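# Eject used pipette tip into bin, rehang pipette

## Task

Remove the used tip from the pipette (its ejector button sits next to the plunger) and get it into the waste bin. The tip may be released to drop only after at least half its length is already below the bin's rim; releasing it higher is an immediate failure. The bin must stay upright. The tip may contact nothing except the pipette and the bin, or the task fails immediately. Afterwards, return the pipette to its rack, hanging by its finger rest, vertical and at its original hanging height. It must stay there on its own: anything held in place only by the robot at the end is not counted.

## Robot and tools

Robot: one UR7e-type six-joint arm, whose base may sit slightly tilted, carrying a 16-motor right hand (LEAP style). There is only one arm, so every row is a single list.

Frames. Scene frame: origin on the table top under the arm base, +z up, +y to the left when facing along +x. Positions are in metres and orientation is a quaternion in w,x,y,z order. Hand point frame: the pinch spot in front of the palm where thumb, index and middle tips meet. Its +z runs along the straightened fingers toward the tips, +x crosses the palm away from the thumb, and +y points out of the palm face. The palm face is at y = -0.062. Finger knuckles are at z = -0.017, and straight fingertips end 0.139 m beyond that; bending moves the tips toward +y. A rigid mast near the wrist can collide with things: x +0.05 to +0.10, z -0.16 to -0.11, reaching y = +0.06. Only the rubber fingertip caps grip well.

Row layout: 24 numbers, each in [-1, 1]. The schema accepts up to 30.
- Numbers 1-6 are dx, dy, dz, rx, ry, rz. They are an offset, not a pose, measured in the hand point's own axes from its measured pose when the action began. For the first action of a call, that is the last pose a result reported. 1.0 equals 0.6 m or 180 degrees, and rx, ry, rz form one rotation vector. Every row in an action counts from the same start, so offsets do not add up from row to row.
- Numbers 7-22 are absolute joint goals for the hand, scaled linearly between each hinge's stops. Order, with the value at which each is straight: index_mcp (+0.75), index_abd (0), index_pip (+0.58), index_dip (+0.70), then middle and ring in the same four-hinge pattern, then thumb_cmc (+0.71), thumb_axl (+0.68), thumb_mcp (+0.23), thumb_ipl (+0.17). Lower values bend the fingers toward the palm, and lower _abd swings a finger away from the thumb. Lower thumb_cmc brings the thumb in front of the palm.
- Number 23 is current_limit: -1 gives 0 mA and +1 gives 550 mA, with an 11 mA floor. It also limits finger speed.
- Number 24 is speed: motors run at (speed+1)/2 x 5.9 rad/s.
- At the start these are 0.4 and -0.6. Whatever you last sent stays in force.

execute_actions(actions): a list of actions. Each action is a table of up to 15 rows, and each row lasts one step of 1/30 s. If a table is short, its last row is repeated to fill 15 steps (0.5 s). Per step, the commanded pose is clipped to within 100 mm and 16 degrees of the measured pose. After an action the arm goes no further than the last clipped pose, so large offsets need follow-up actions. Arm motion lags commands by about 0.17 s. An empty list just returns the current state and images.

move(target, speed, stop_force, blocking): drives the hand point in a straight line to one row's offset, measured from the pose in the last result that showed one. The hand numbers are sent at the start of the move.
- speed is in m/s, 0.002-0.5, default 0.25. Turning is capped at twice that value in rad/s.
- The path runs 0.5-10 s and does not avoid obstacles.
- stop_force is optional, 9-40 N, and allowed only after the scene has run 0.2 s. When the wrist sensor sees that much extra resistance along the line to the target, the hand point backs off two steps and holds. It is unreliable on moves that rotate. Leave it out when pulling away from a contact.
- blocking=false returns after 0.5 s and cannot be combined with stop_force; poll it with wait(0).
- The result has a move: line giving the ending (done, contact, held, off_target, moving, fault) plus limits (paced = pose clipped; held = some steps blocked). It also gives the distance left to the target.

wait(seconds): 0-10 s; the arm holds its command. stop(): brakes a running move. zoom_image(camera, region): region is [x0,y0,x1,y1] in pixels, at most 504x504. Cameras: cam_head_left, cam_head_right, cam_high, cam_low, cam_wrist, each 504x504. read_manual(section="licences") returns only licence text. finished_scene(scene) ends scene 1 or 2 permanently and reports success.

Results: the state line gives the hand point pose and its velocities. Hand target is the pose the controller is currently driving toward. STEP READINGS list positions at some steps, with HELD marking steps that were held back. A pose unreachable line means the clearance check changed or blocked the command; a post or block under the base counts as part of the arm. Joint positions are listed from the base outward. Wrist force and torque are in hand-point axes, noisy and offset by up to about 4 N, and saturate near 50 N. Hand entries follow the motor order: hand_goal, hand_measured, hand_current_ma, and hand_state, which is one of moving, goal, blocked or overload.

Gripping: a finger presses only while its goal lies past the object's surface. Repeating hand_measured values loosens a grip, and repeating hand_goal values keeps it.

Avoid:
- Joint torque at the load limits (wrist joints 24.3 N m, others 130) or an external force of 150 N. Either stops the arm for 10 s and cancels the rest of the call. Approach contacts slowly, with the target just past the surface or with stop_force.
- Motor current of 495 mA or more for 5 s, which shuts the motor down.
- Arm motor temperature reaching 85 C (a warning appears from 70 C).
- Knocking anything off the table, tipping the bin, or letting the tip touch anything other than the pipette or the bin.
- Drops and hard impacts.

Loose objects may occasionally get nudged by something else.

Each tool is called after "Request:" as name([rows], argument=value, ...), one row to a line, values as JSON.

## Session

I'll start by looking at the current state of the scene.

Request:
execute_actions(actions=[])

Scene clock: 0.00 s.
end_effector_position=(+0.5057, -0.3288, +0.3474) hand_goal=(+0.754, +0.000, +0.576, +0.696, +0.754, +0.000, +0.576, +0.696, +0.754, +0.000, +0.576, +0.696, +0.714, +0.678, +0.226, +0.168) hand_measured=(+0.754, +0.000, +0.576, +0.696, +0.754, +0.000, +0.576, +0.696, +0.754, +0.000, +0.576, +0.696, +0.714, +0.678, +0.226, +0.168) hand_current_ma=(+0, +0, +0, +0, +0, +0, +0, +0, +0, +0, +0, +0, +0, +0, +0, +0) hand_state=(goal, goal, goal, goal, goal, goal, goal, goal, goal, goal, goal, goal, goal, goal, goal, goal) hand_current_limit=0.40 hand_speed=-0.60 end_effector_quat_wxyz=(+0.093, -0.267, +0.810, -0.513) end_effector_velocity=(+0.000, +0.000, -0.000) end_effector_angular_velocity=(+0.000, -0.000, +0.000)
Joint positions: [-0.66  -1.379  2.026 -3.287 -1.899 -3.12 ]
Joint velocities: [ 0.001 -0.     0.001  0.    -0.     0.001]
Wrist force (N, on the end effector, along its own x y z axes, offset not removed): no reading
Wrist torque (N m, same axes, about the end effector's origin, offset not removed): no reading
Hand target: +0.506, -0.329, +0.347; +0.093, -0.267, +0.810, -0.513

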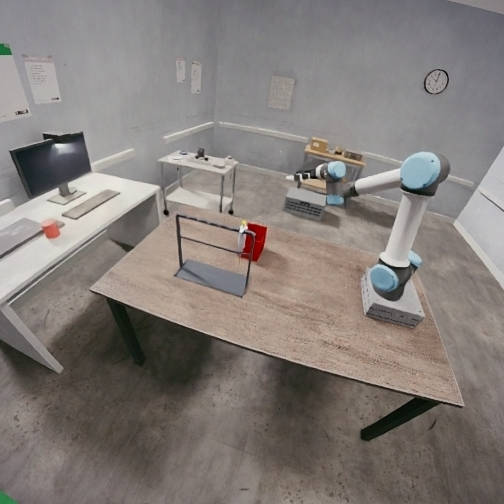

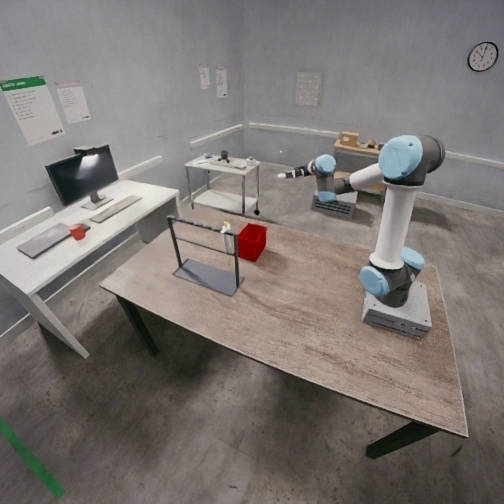

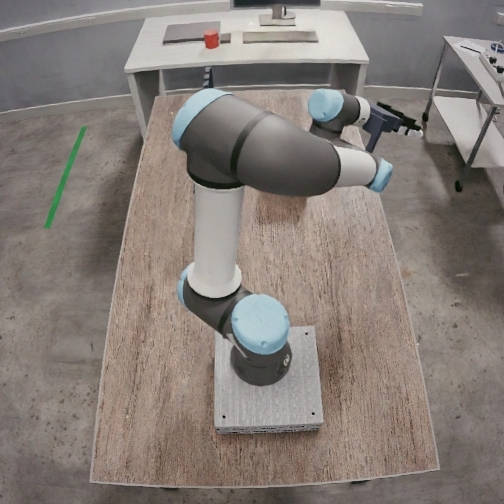

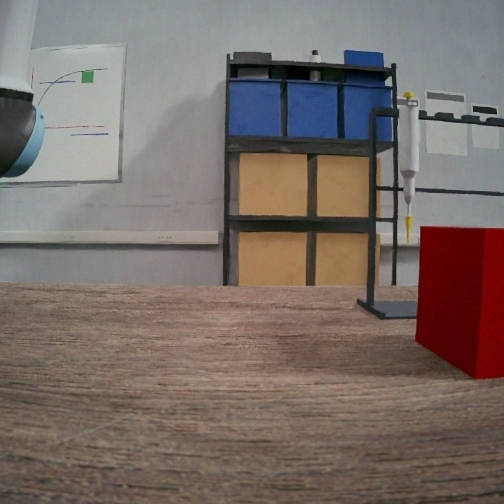

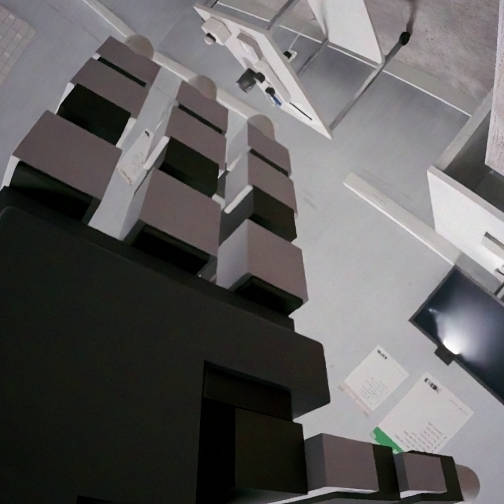

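Request:
zoom_image(camera="cam_low", region=[350, 70, 504, 260])

Request:
zoom_image(camera="cam_head_left", region=[160, 200, 290, 310])

Request:
zoom_image(camera="cam_head_right", region=[155, 200, 285, 310])

Region (350, 70, 504, 260) of cam_low's 504x504 image, scaled by 2.653, with more detail than that image has; it fills the left 409 columns of this view, and the rest is white.

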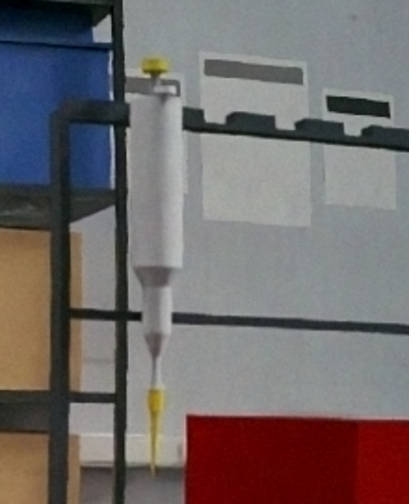

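Region (160, 200, 290, 310) of cam_head_left's 504x504 image, scaled by 3.877, with more detail than that image has; it fills the top 426 rows of this view, and the rest is white.

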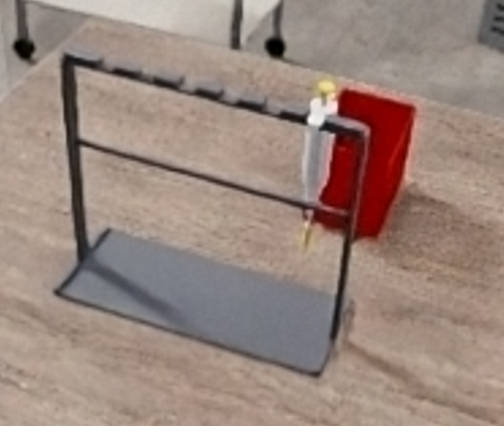

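Region (155, 200, 285, 310) of cam_head_right's 504x504 image, scaled by 3.877, with more detail than that image has; it fills the top 426 rows of this view, and the rest is white.

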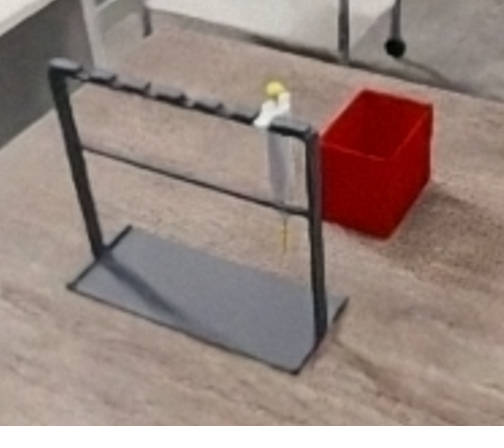

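Request:
zoom_image(camera="cam_low", region=[380, 80, 440, 140])

Request:
zoom_image(camera="cam_head_left", region=[225, 212, 265, 252])

Request:
zoom_image(camera="cam_head_right", region=[207, 212, 247, 252])

Region (380, 80, 440, 140) of cam_low's 504x504 image, scaled by 8.400, with more detail than that image has.

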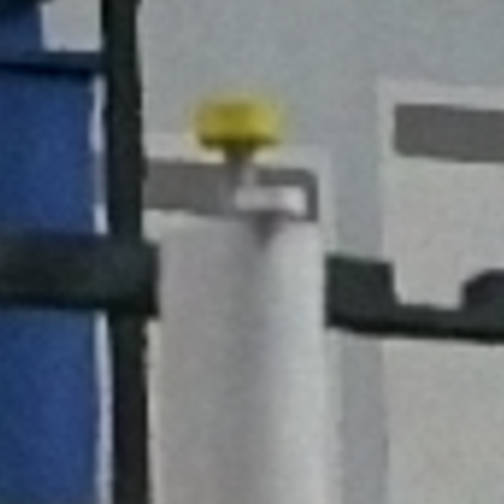

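Region (225, 212, 265, 252) of cam_head_left's 504x504 image, scaled by 12.600, with more detail than that image has.

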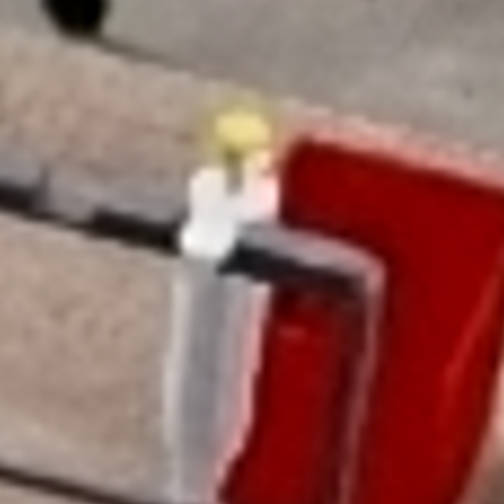

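Region (207, 212, 247, 252) of cam_head_right's 504x504 image, scaled by 12.600, with more detail than that image has.

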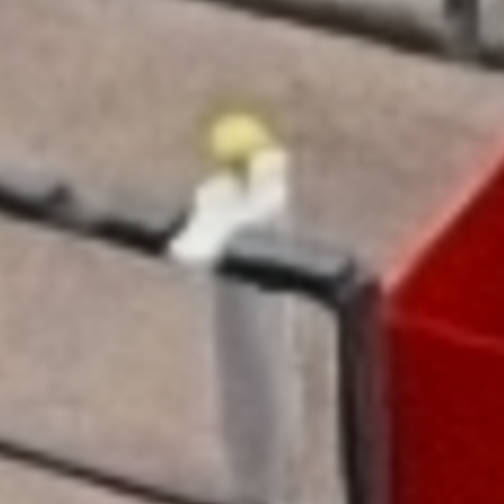

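Request:
zoom_image(camera="cam_head_left", region=[270, 150, 360, 220])

Request:
zoom_image(camera="cam_head_right", region=[260, 145, 350, 215])

Request:
zoom_image(camera="cam_high", region=[300, 70, 440, 190])

Region (270, 150, 360, 220) of cam_head_left's 504x504 image, scaled by 5.600, with more detail than that image has.

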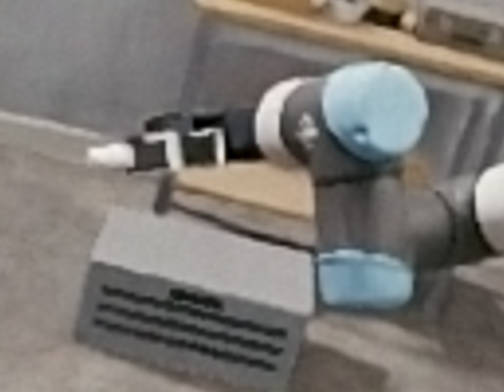

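Region (260, 145, 350, 215) of cam_head_right's 504x504 image, scaled by 5.600, with more detail than that image has.

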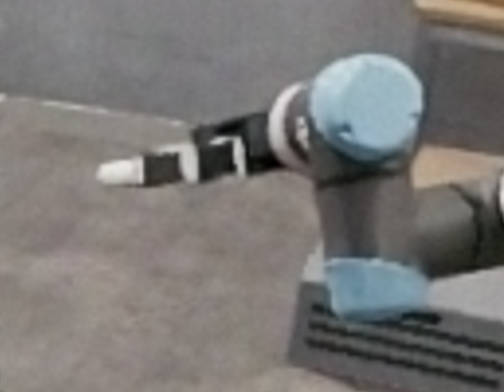

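Region (300, 70, 440, 190) of cam_high's 504x504 image, scaled by 3.600, with more detail than that image has; it fills the top 432 rows of this view, and the rest is white.

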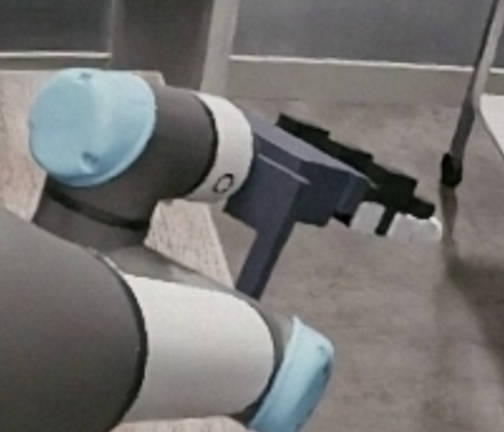

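Request:
move(target=[-0.7041, 0.1981, -0.2899, -0.16755, -0.40482, 0.36977, 0.754, 0, 0.576, 0.696, 0.754, 0, 0.576, 0.696, 0.95, 0, 0.8, 0.8, 0.714, 0.678, 0.226, 0.168, 0.4, -0.6], speed=0.3)

Scene clock: 123.60 s.
end_effector_position=(+0.7460, +0.0701, +0.2696) hand_goal=(+0.754, +0.000, +0.576, +0.696, +0.754, +0.000, +0.576, +0.696, +0.950, +0.000, +0.800, +0.800, +0.714, +0.678, +0.226, +0.168) hand_measured=(+0.752, -0.002, +0.576, +0.696, +0.750, -0.004, +0.576, +0.696, +0.948, -0.002, +0.798, +0.798, +0.712, +0.678, +0.226, +0.168) hand_current_ma=(-14, -13, -1, +0, -16, -14, -1, +0, -15, -12, -14, -14, -12, -4, -7, -2) hand_state=(goal, goal, goal, goal, goal, goal, goal, goal, goal, goal, goal, goal, goal, goal, goal, goal) hand_current_limit=0.40 hand_speed=-0.60 end_effector_quat_wxyz=(+0.704, -0.062, +0.705, +0.061) end_effector_velocity=(+0.002, +0.002, -0.001) end_effector_angular_velocity=(+0.006, -0.006, +0.001)
Joint positions: [-0.299 -0.595  1.721 -4.254 -1.048 -1.583]
Joint velocities: [ 0.004  0.009 -0.01  -0.006 -0.003  0.009]
Wrist force (N, on the end effector, along its own x y z axes, offset not removed): [0.9 2.7 0.4]
Wrist torque (N m, same axes, about the end effector's origin, offset not removed): [0.27 -0.29 0.04]
Hand target: +0.746, +0.070, +0.270; +0.704, -0.062, +0.704, +0.062
Off the commanded pose: 0.000 m, 0 deg.
move: done
camera_calibration (this result's frames):
cam_wrist: T_world_to_cam=[[-0.109471, 0.584487, 0.803984, -0.141424], [-0.620212, -0.672241, 0.404263, 0.349838], [0.776758, -0.454386, 0.436097, -0.540517], [0, 0, 0, 1]] pos_world=[0.621343, 0.0722335, 0.207994]

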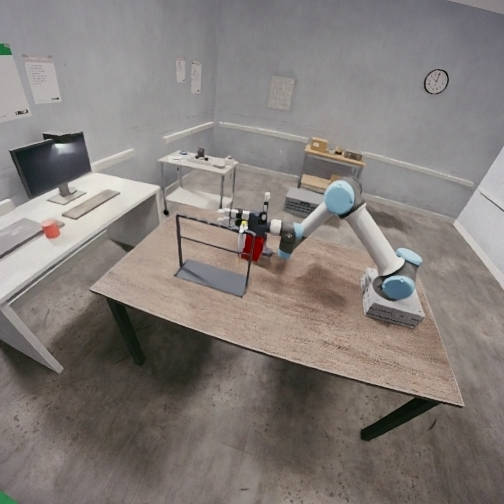

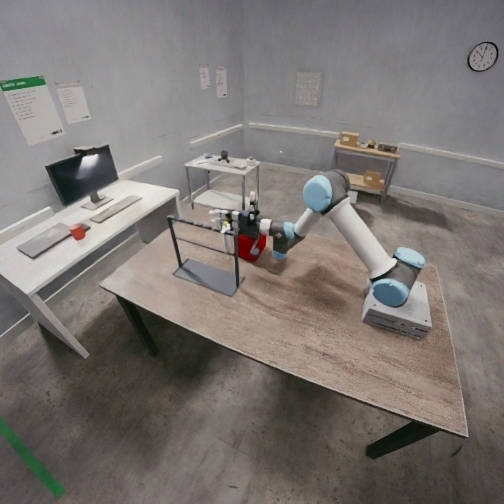

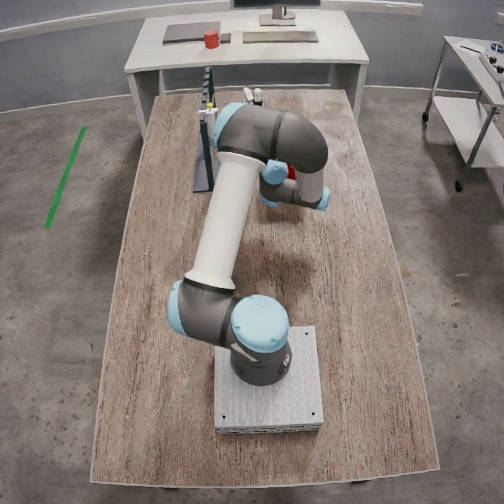

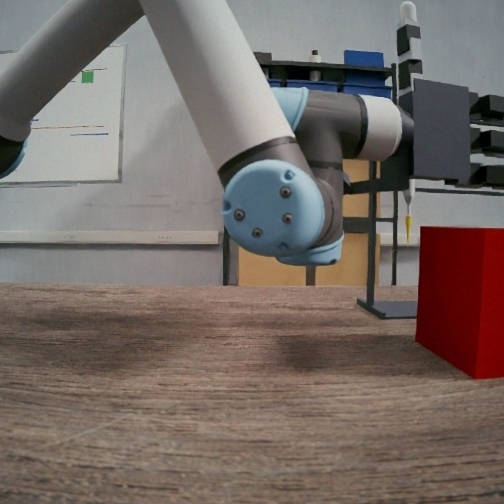

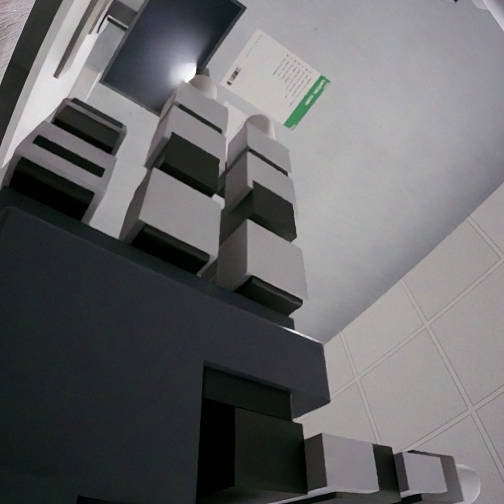

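Request:
zoom_image(camera="cam_high", region=[180, 60, 280, 160])

Request:
zoom_image(camera="cam_low", region=[330, 0, 504, 260])

Request:
zoom_image(camera="cam_head_left", region=[205, 180, 305, 270])

Request:
zoom_image(camera="cam_head_right", region=[195, 180, 295, 270])

Region (180, 60, 280, 160) of cam_high's 504x504 image, scaled by 5.040, with more detail than that image has.

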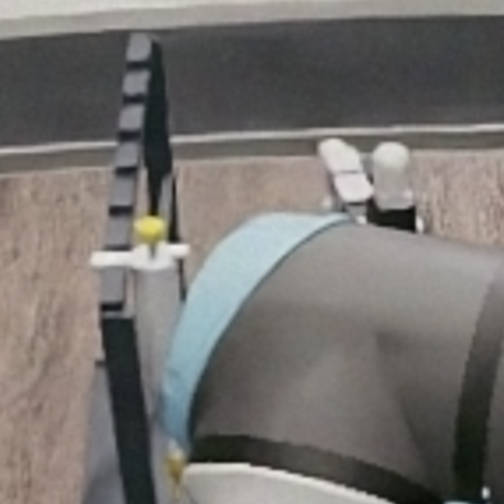

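Region (330, 0, 504, 260) of cam_low's 504x504 image, scaled by 1.938, with more detail than that image has; it fills the left 337 columns of this view, and the rest is white.

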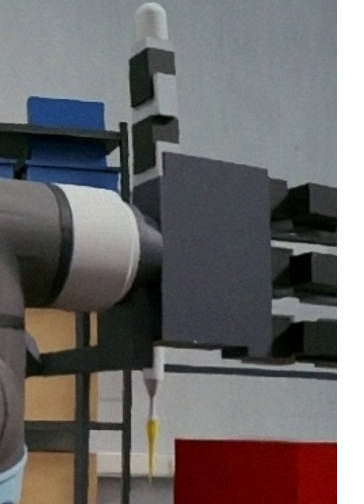

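Region (205, 180, 305, 270) of cam_head_left's 504x504 image, scaled by 5.040, with more detail than that image has; it fills the top 454 rows of this view, and the rest is white.

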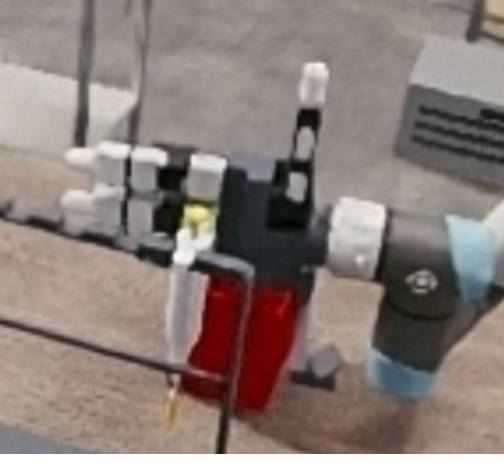

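Region (195, 180, 295, 270) of cam_head_right's 504x504 image, scaled by 5.040, with more detail than that image has; it fills the top 454 rows of this view, and the rest is white.

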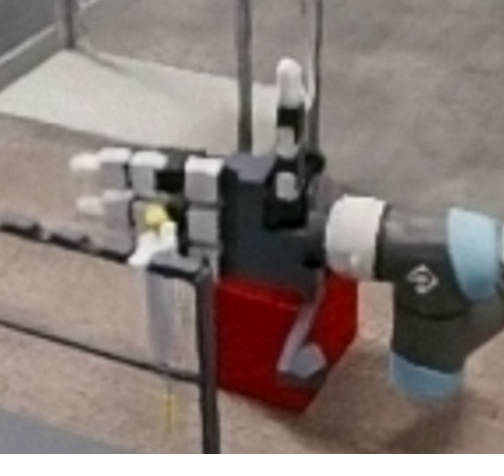

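Request:
zoom_image(camera="cam_high", region=[190, 92, 230, 132])

Region (190, 92, 230, 132) of cam_high's 504x504 image, scaled by 12.600, with more detail than that image has.

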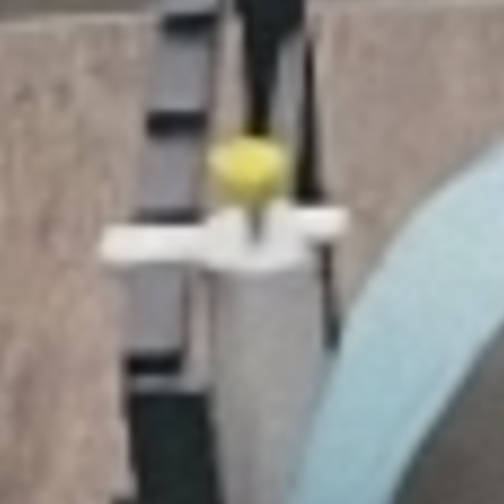

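Request:
move(target=[0.0293, 0.113, 0.03, 0, 0, 0, 0.754, 0, 0.576, 0.696, 0.754, 0, 0.576, 0.696, 0.95, 0, 0.8, 0.8, 0.714, 0.678, 0.226, 0.168, 0.4, -0.6], speed=0.1)

Scene clock: 228.60 s.
end_effector_position=(+0.7518, +0.1398, +0.2521) hand_goal=(+0.754, +0.000, +0.576, +0.696, +0.754, +0.000, +0.576, +0.696, +0.950, +0.000, +0.800, +0.800, +0.714, +0.678, +0.226, +0.168) hand_measured=(+0.752, -0.002, +0.576, +0.696, +0.752, -0.004, +0.576, +0.696, +0.948, -0.002, +0.798, +0.798, +0.712, +0.678, +0.226, +0.168) hand_current_ma=(-11, -13, -1, +0, -12, -14, -1, +0, -11, -12, -13, -14, -9, -4, -7, -2) hand_state=(goal, goal, goal, goal, goal, goal, goal, goal, goal, goal, goal, goal, goal, goal, goal, goal) hand_current_limit=0.40 hand_speed=-0.60 end_effector_quat_wxyz=(+0.704, -0.062, +0.705, +0.061) end_effector_velocity=(+0.001, +0.002, -0.001) end_effector_angular_velocity=(+0.002, +0.001, -0.000)
Joint positions: [-0.168 -0.552  1.696 -4.273 -1.179 -1.581]
Joint velocities: [ 0.003  0.004 -0.003  0.001 -0.003  0.001]
Wrist force (N, on the end effector, along its own x y z axes, offset not removed): [-0.2 2.1 -1.3]
Wrist torque (N m, same axes, about the end effector's origin, offset not removed): [0.29 -0.16 -0.15]
Hand target: +0.752, +0.140, +0.252; +0.704, -0.062, +0.705, +0.061
Off the commanded pose: 0.000 m, 0 deg.
move: done
camera_calibration (this result's frames):
cam_wrist: T_world_to_cam=[[-0.109661, 0.584553, 0.803911, -0.16728], [-0.620289, -0.672219, 0.404182, 0.407463], [0.77667, -0.454334, 0.436308, -0.505658], [0, 0, 0, 1]] pos_world=[0.62713, 0.14195, 0.190412]

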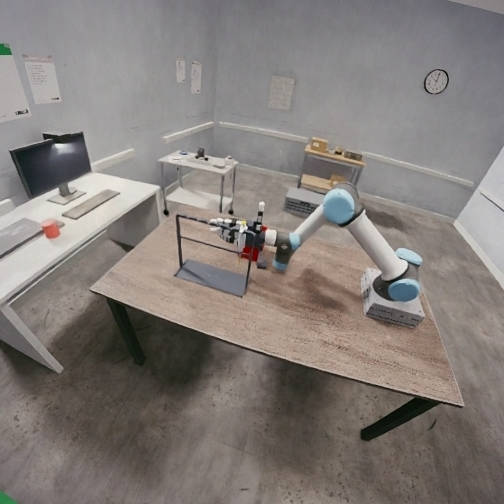

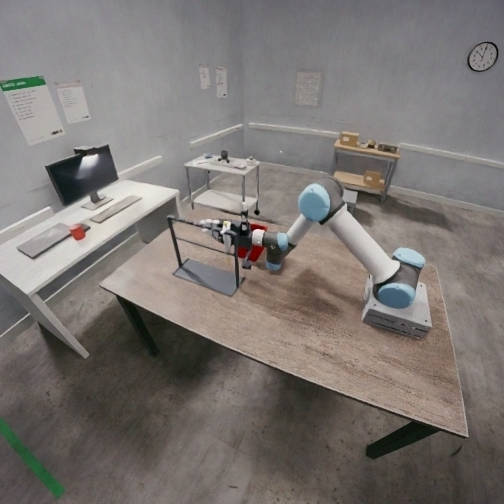

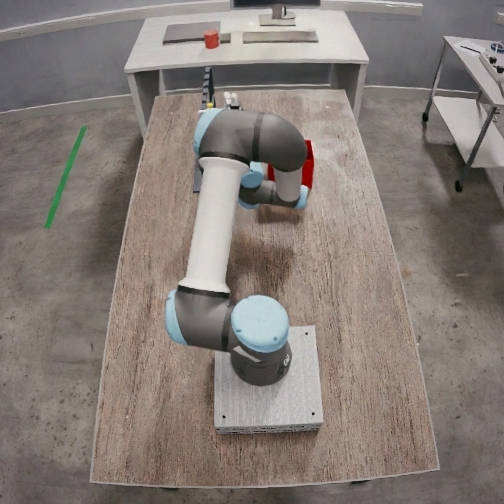

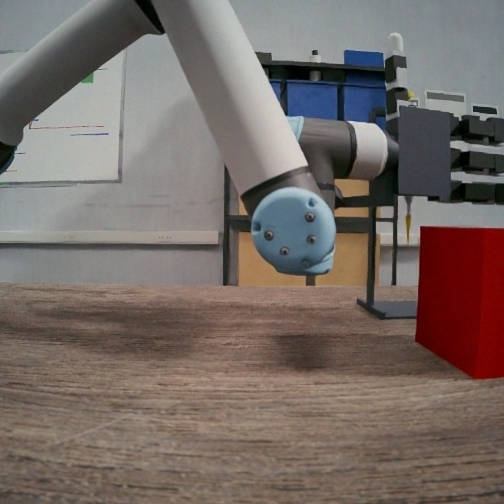

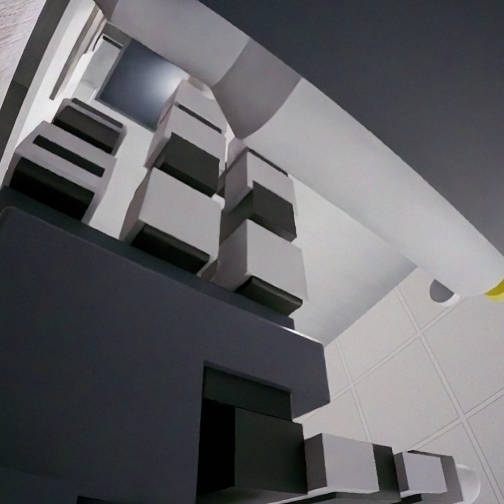

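Request:
move(target=[0, 0.0591, 0.0104, 0, 0, 0, 0.754, 0, 0.576, 0.696, 0.754, 0, 0.576, 0.696, 0.95, 0, 0.8, 0.8, 0.714, 0.678, 0.226, 0.168, 0.4, -0.6], speed=0.05)

Scene clock: 263.57 s.
end_effector_position=(+0.7517, +0.1756, +0.2520) hand_goal=(+0.754, +0.000, +0.576, +0.696, +0.754, +0.000, +0.576, +0.696, +0.950, +0.000, +0.800, +0.800, +0.714, +0.678, +0.226, +0.168) hand_measured=(+0.752, -0.002, +0.576, +0.696, +0.752, -0.004, +0.576, +0.696, +0.948, -0.002, +0.798, +0.798, +0.712, +0.678, +0.226, +0.168) hand_current_ma=(-11, -13, -1, +0, -12, -14, -1, +0, -11, -12, -13, -14, -9, -4, -7, -2) hand_state=(goal, goal, goal, goal, goal, goal, goal, goal, goal, goal, goal, goal, goal, goal, goal, goal) hand_current_limit=0.40 hand_speed=-0.60 end_effector_quat_wxyz=(+0.704, -0.062, +0.705, +0.061) end_effector_velocity=(+0.000, +0.001, -0.001) end_effector_angular_velocity=(+0.000, +0.002, -0.001)
Joint positions: [-0.102 -0.549  1.689 -4.269 -1.246 -1.58 ]
Joint velocities: [ 0.003  0.002 -0.001  0.001 -0.004 -0.   ]
Wrist force (N, on the end effector, along its own x y z axes, offset not removed): [1.5 1.4 -2.6]
Wrist torque (N m, same axes, about the end effector's origin, offset not removed): [0.42 -0.38 -0.10]
Hand target: +0.752, +0.176, +0.252; +0.704, -0.062, +0.705, +0.061
Off the commanded pose: 0.000 m, 0 deg.
move: done
camera_calibration (this result's frames):
cam_wrist: T_world_to_cam=[[-0.109666, 0.584564, 0.803902, -0.188198], [-0.620278, -0.672222, 0.404195, 0.431503], [0.776678, -0.454316, 0.436311, -0.489328], [0, 0, 0, 1]] pos_world=[0.627063, 0.17777, 0.190381]

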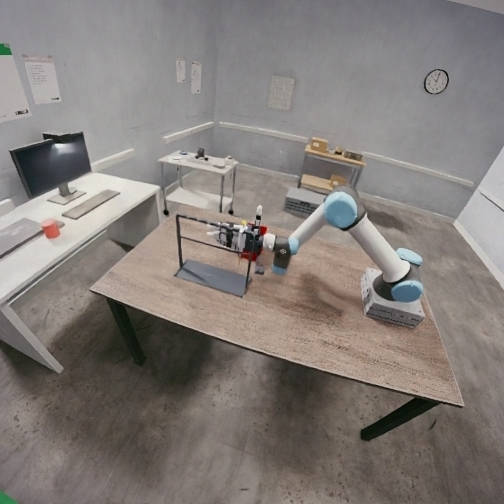

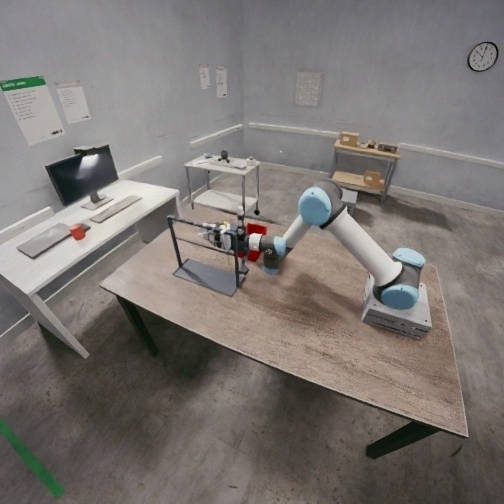

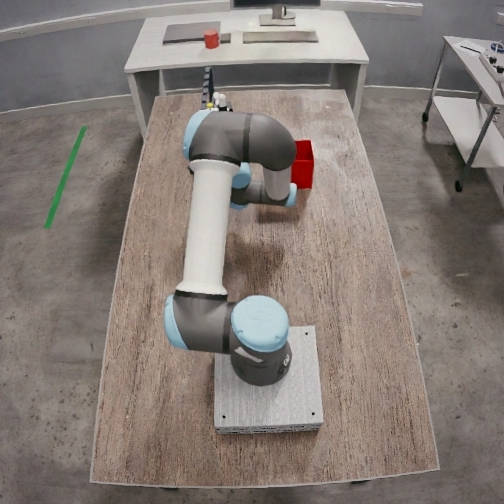

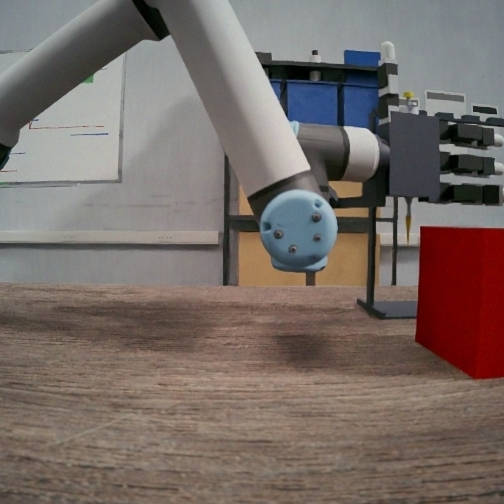

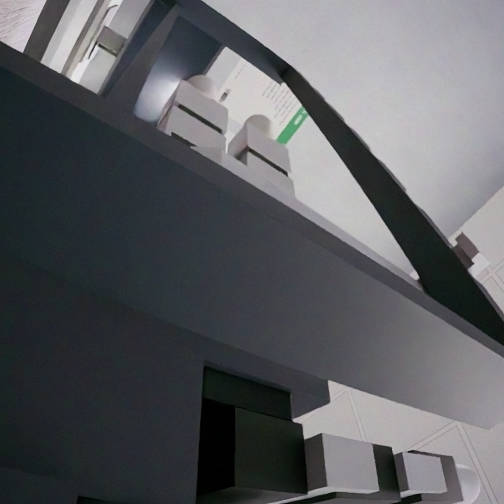

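Request:
zoom_image(camera="cam_wrist", region=[380, 190, 504, 330])

Request:
zoom_image(camera="cam_low", region=[360, 80, 504, 224])

Request:
zoom_image(camera="cam_head_left", region=[200, 195, 290, 280])

Region (380, 190, 504, 330) of cam_wrist's 504x504 image, scaled by 3.600, with more detail than that image has; it fills the left 446 columns of this view, and the rest is white.

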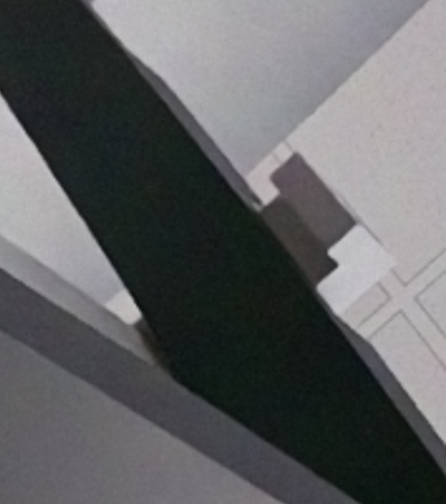

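Region (360, 80, 504, 224) of cam_low's 504x504 image, scaled by 3.500, with more detail than that image has.

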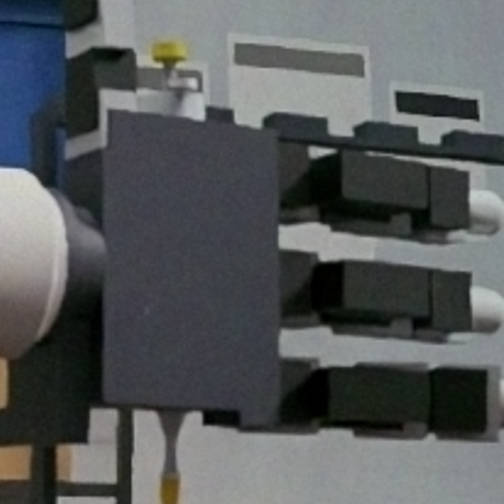

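Region (200, 195, 290, 280) of cam_head_left's 504x504 image, scaled by 5.600, with more detail than that image has.

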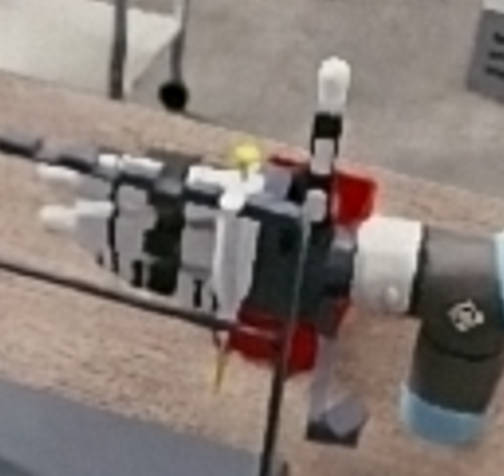

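Request:
zoom_image(camera="cam_head_left", region=[230, 235, 280, 285])

Request:
zoom_image(camera="cam_low", region=[320, 150, 420, 250])

Request:
zoom_image(camera="cam_head_right", region=[195, 200, 275, 280])

Region (230, 235, 280, 285) of cam_head_left's 504x504 image, scaled by 10.080, with more detail than that image has.

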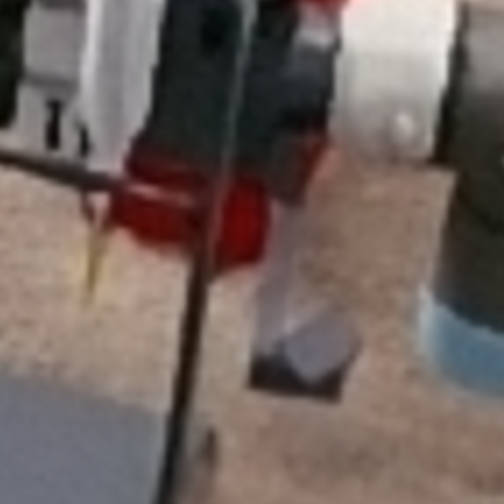

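Region (320, 150, 420, 250) of cam_low's 504x504 image, scaled by 5.040, with more detail than that image has.

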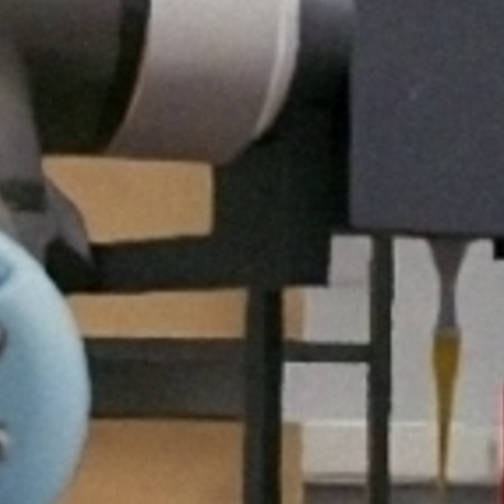

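Region (195, 200, 275, 280) of cam_head_right's 504x504 image, scaled by 6.300, with more detail than that image has.

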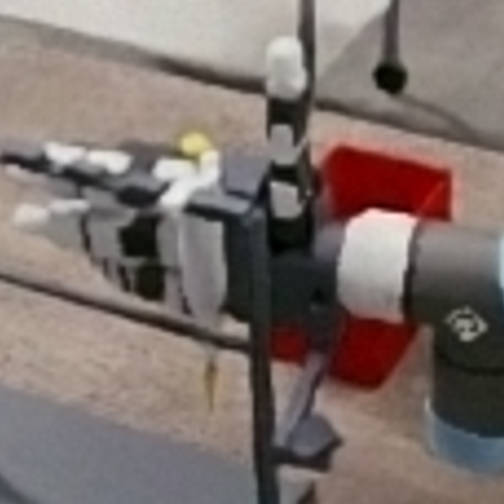

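Request:
move(target=[0, -0.0027, 0.0141, 0.0444, 0, 0, -0.0685, 0, 0.285, -0.754, -0.0685, 0, 0.285, -0.754, 0.95, 0, 0.8, 0.8, 0.714, 0.678, 0.226, 0.168, 0.0, -0.6], speed=0.05)

Scene clock: 385.50 s.
end_effector_position=(+0.7603, +0.1755, +0.2521) hand_goal=(-0.068, +0.000, +0.286, -0.754, -0.068, +0.000, +0.286, -0.754, +0.950, +0.000, +0.800, +0.800, +0.714, +0.678, +0.226, +0.168) hand_measured=(-0.066, -0.002, +0.288, -0.752, -0.066, -0.004, +0.288, -0.752, +0.948, -0.002, +0.798, +0.798, +0.712, +0.678, +0.226, +0.168) hand_current_ma=(+13, -13, +13, +15, +15, -14, +13, +15, -11, -12, -13, -14, -9, -4, -7, -2) hand_state=(goal, goal, goal, goal, goal, goal, goal, goal, goal, goal, goal, goal, goal, goal, goal, goal) hand_current_limit=0.00 hand_speed=-0.60 end_effector_quat_wxyz=(+0.707, -0.013, +0.707, +0.012) end_effector_velocity=(+0.001, -0.001, +0.001) end_effector_angular_velocity=(-0.000, -0.002, -0.002)
Joint positions: [-0.046 -0.552  1.697 -4.276 -1.441 -1.579]
Joint velocities: [-0.001 -0.001 -0.002  0.001 -0.001 -0.   ]
Wrist force (N, on the end effector, along its own x y z axes, offset not removed): [2.3 -1.0 1.7]
Wrist torque (N m, same axes, about the end effector's origin, offset not removed): [-0.42 -0.59 -0.06]
Hand target: +0.760, +0.175, +0.252; +0.707, -0.013, +0.707, +0.012
Off the commanded pose: 0.000 m, 0 deg.
move: done
camera_calibration (this result's frames):
cam_wrist: T_world_to_cam=[[-0.0274826, 0.594199, 0.803848, -0.25137], [-0.707703, -0.579492, 0.40416, 0.486911], [0.705975, -0.557779, 0.436443, -0.424171], [0, 0, 0, 1]] pos_world=[0.637134, 0.194932, 0.190399]

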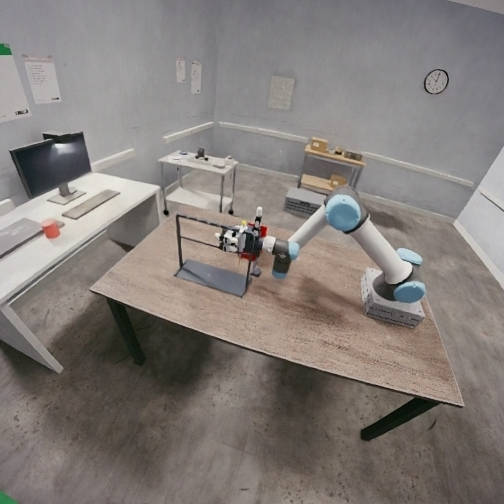

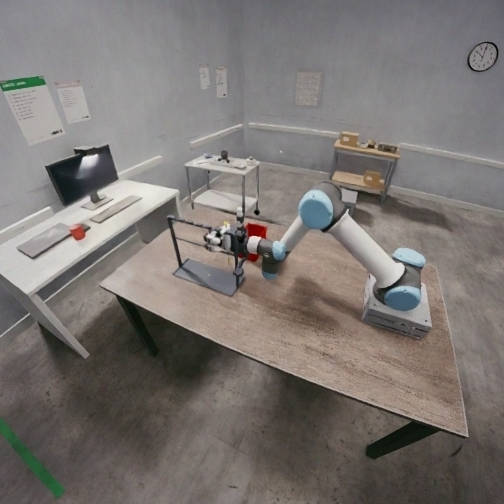

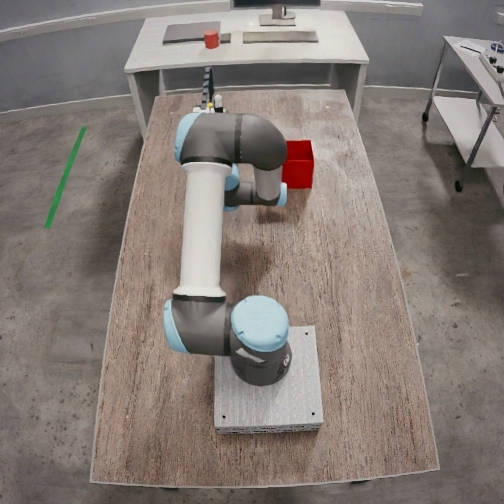

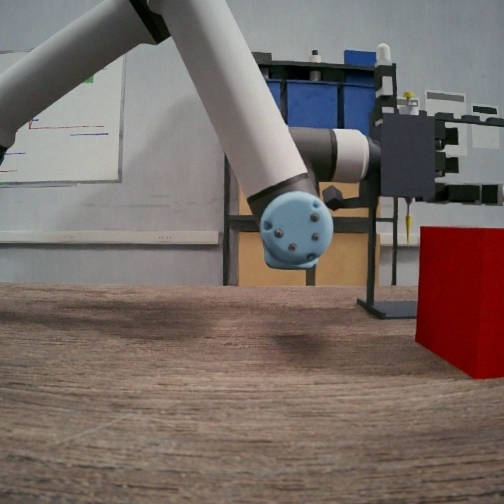

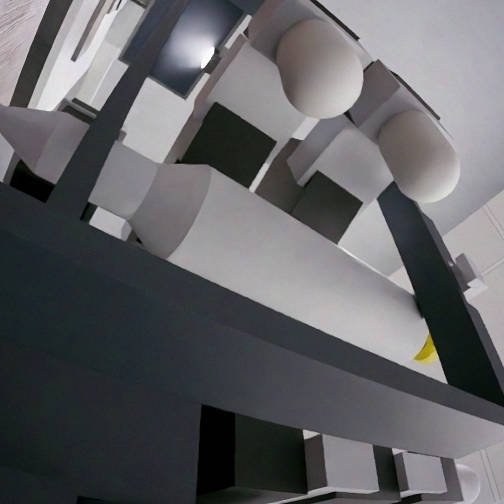

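Request:
zoom_image(camera="cam_wrist", region=[0, 80, 260, 300])

Request:
zoom_image(camera="cam_wrist", region=[330, 180, 504, 400])

Region (0, 80, 260, 300) of cam_wrist's 504x504 image, scaled by 1.938, with more detail than that image has; it fills the top 426 rows of this view, and the rest is white.

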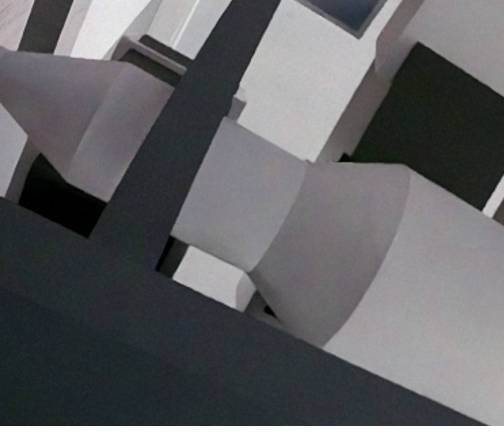

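Region (330, 180, 504, 400) of cam_wrist's 504x504 image, scaled by 2.291, with more detail than that image has; it fills the left 399 columns of this view, and the rest is white.

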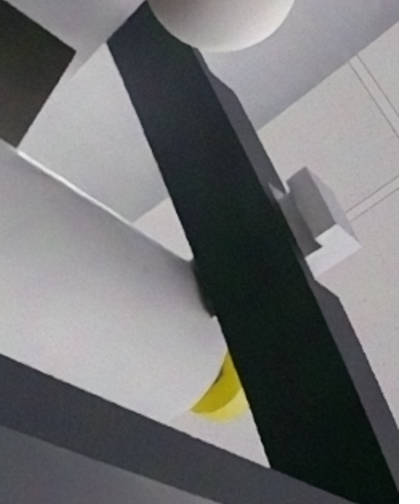

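Request:
move(target=[0, 0.0033, 0.01, 0, 0, 0, -0.3425, 0, 0.285, -0.754, -0.3425, 0, 0.285, -0.754, 0.95, 0, 0.8, 0.8, 0.714, 0.678, 0.226, 0.168, 0.0, -0.7], speed=0.02)

Scene clock: 417.47 s.
end_effector_position=(+0.7660, +0.1776, +0.2521) hand_goal=(-0.342, +0.000, +0.286, -0.754, -0.342, +0.000, +0.286, -0.754, +0.950, +0.000, +0.800, +0.800, +0.714, +0.678, +0.226, +0.168) hand_measured=(-0.340, -0.002, +0.288, -0.752, -0.340, -0.004, +0.288, -0.752, +0.948, -0.002, +0.798, +0.798, +0.712, +0.678, +0.226, +0.168) hand_current_ma=(+14, -13, +13, +15, +15, -14, +12, +15, -11, -12, -13, -14, -9, -4, -7, -2) hand_state=(goal, goal, goal, goal, goal, goal, goal, goal, goal, goal, goal, goal, goal, goal, goal, goal) hand_current_limit=0.00 hand_speed=-0.70 end_effector_quat_wxyz=(+0.707, -0.013, +0.707, +0.012) end_effector_velocity=(+0.002, +0.001, -0.000) end_effector_angular_velocity=(+0.001, +0.002, +0.000)
Joint positions: [-0.041 -0.545  1.677 -4.263 -1.446 -1.579]
Joint velocities: [ 0.002  0.002 -0.007  0.006 -0.002  0.001]
Wrist force (N, on the end effector, along its own x y z axes, offset not removed): [1.0 0.3 -1.2]
Wrist torque (N m, same axes, about the end effector's origin, offset not removed): [0.10 -0.40 -0.17]
Hand target: +0.766, +0.178, +0.252; +0.707, -0.013, +0.707, +0.012
Off the commanded pose: 0.000 m, 0 deg.
move: done
camera_calibration (this result's frames):
cam_wrist: T_world_to_cam=[[-0.0274789, 0.5942, 0.803847, -0.252462], [-0.707703, -0.579489, 0.404164, 0.492154], [0.705975, -0.557779, 0.436441, -0.426999], [0, 0, 0, 1]] pos_world=[0.642812, 0.197039, 0.19039]

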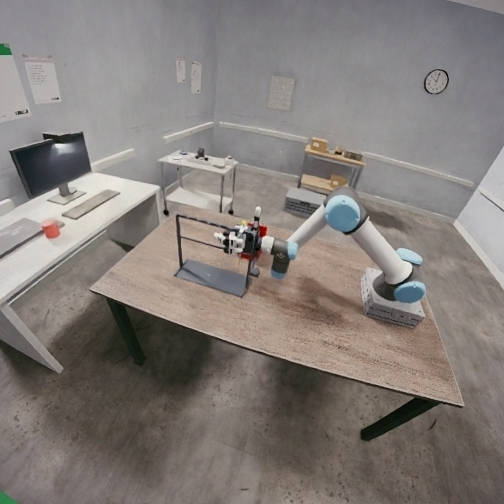

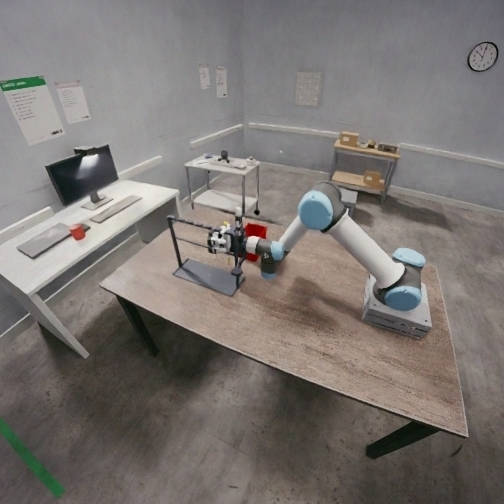

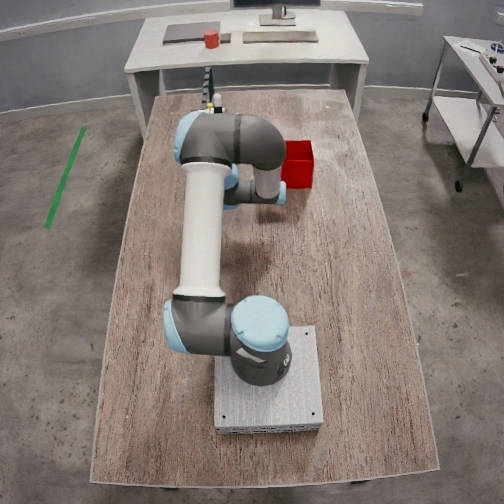

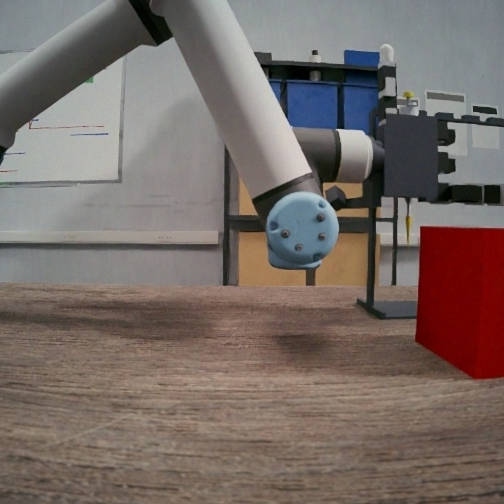

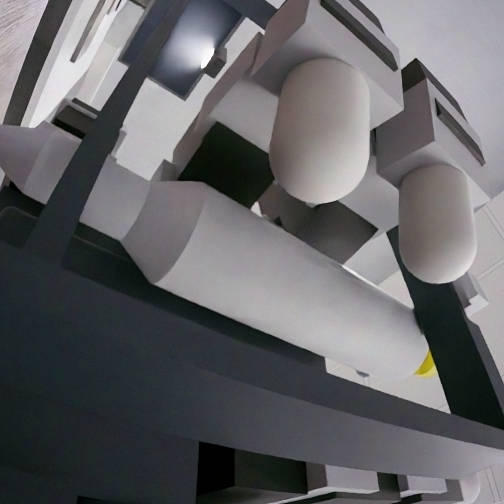

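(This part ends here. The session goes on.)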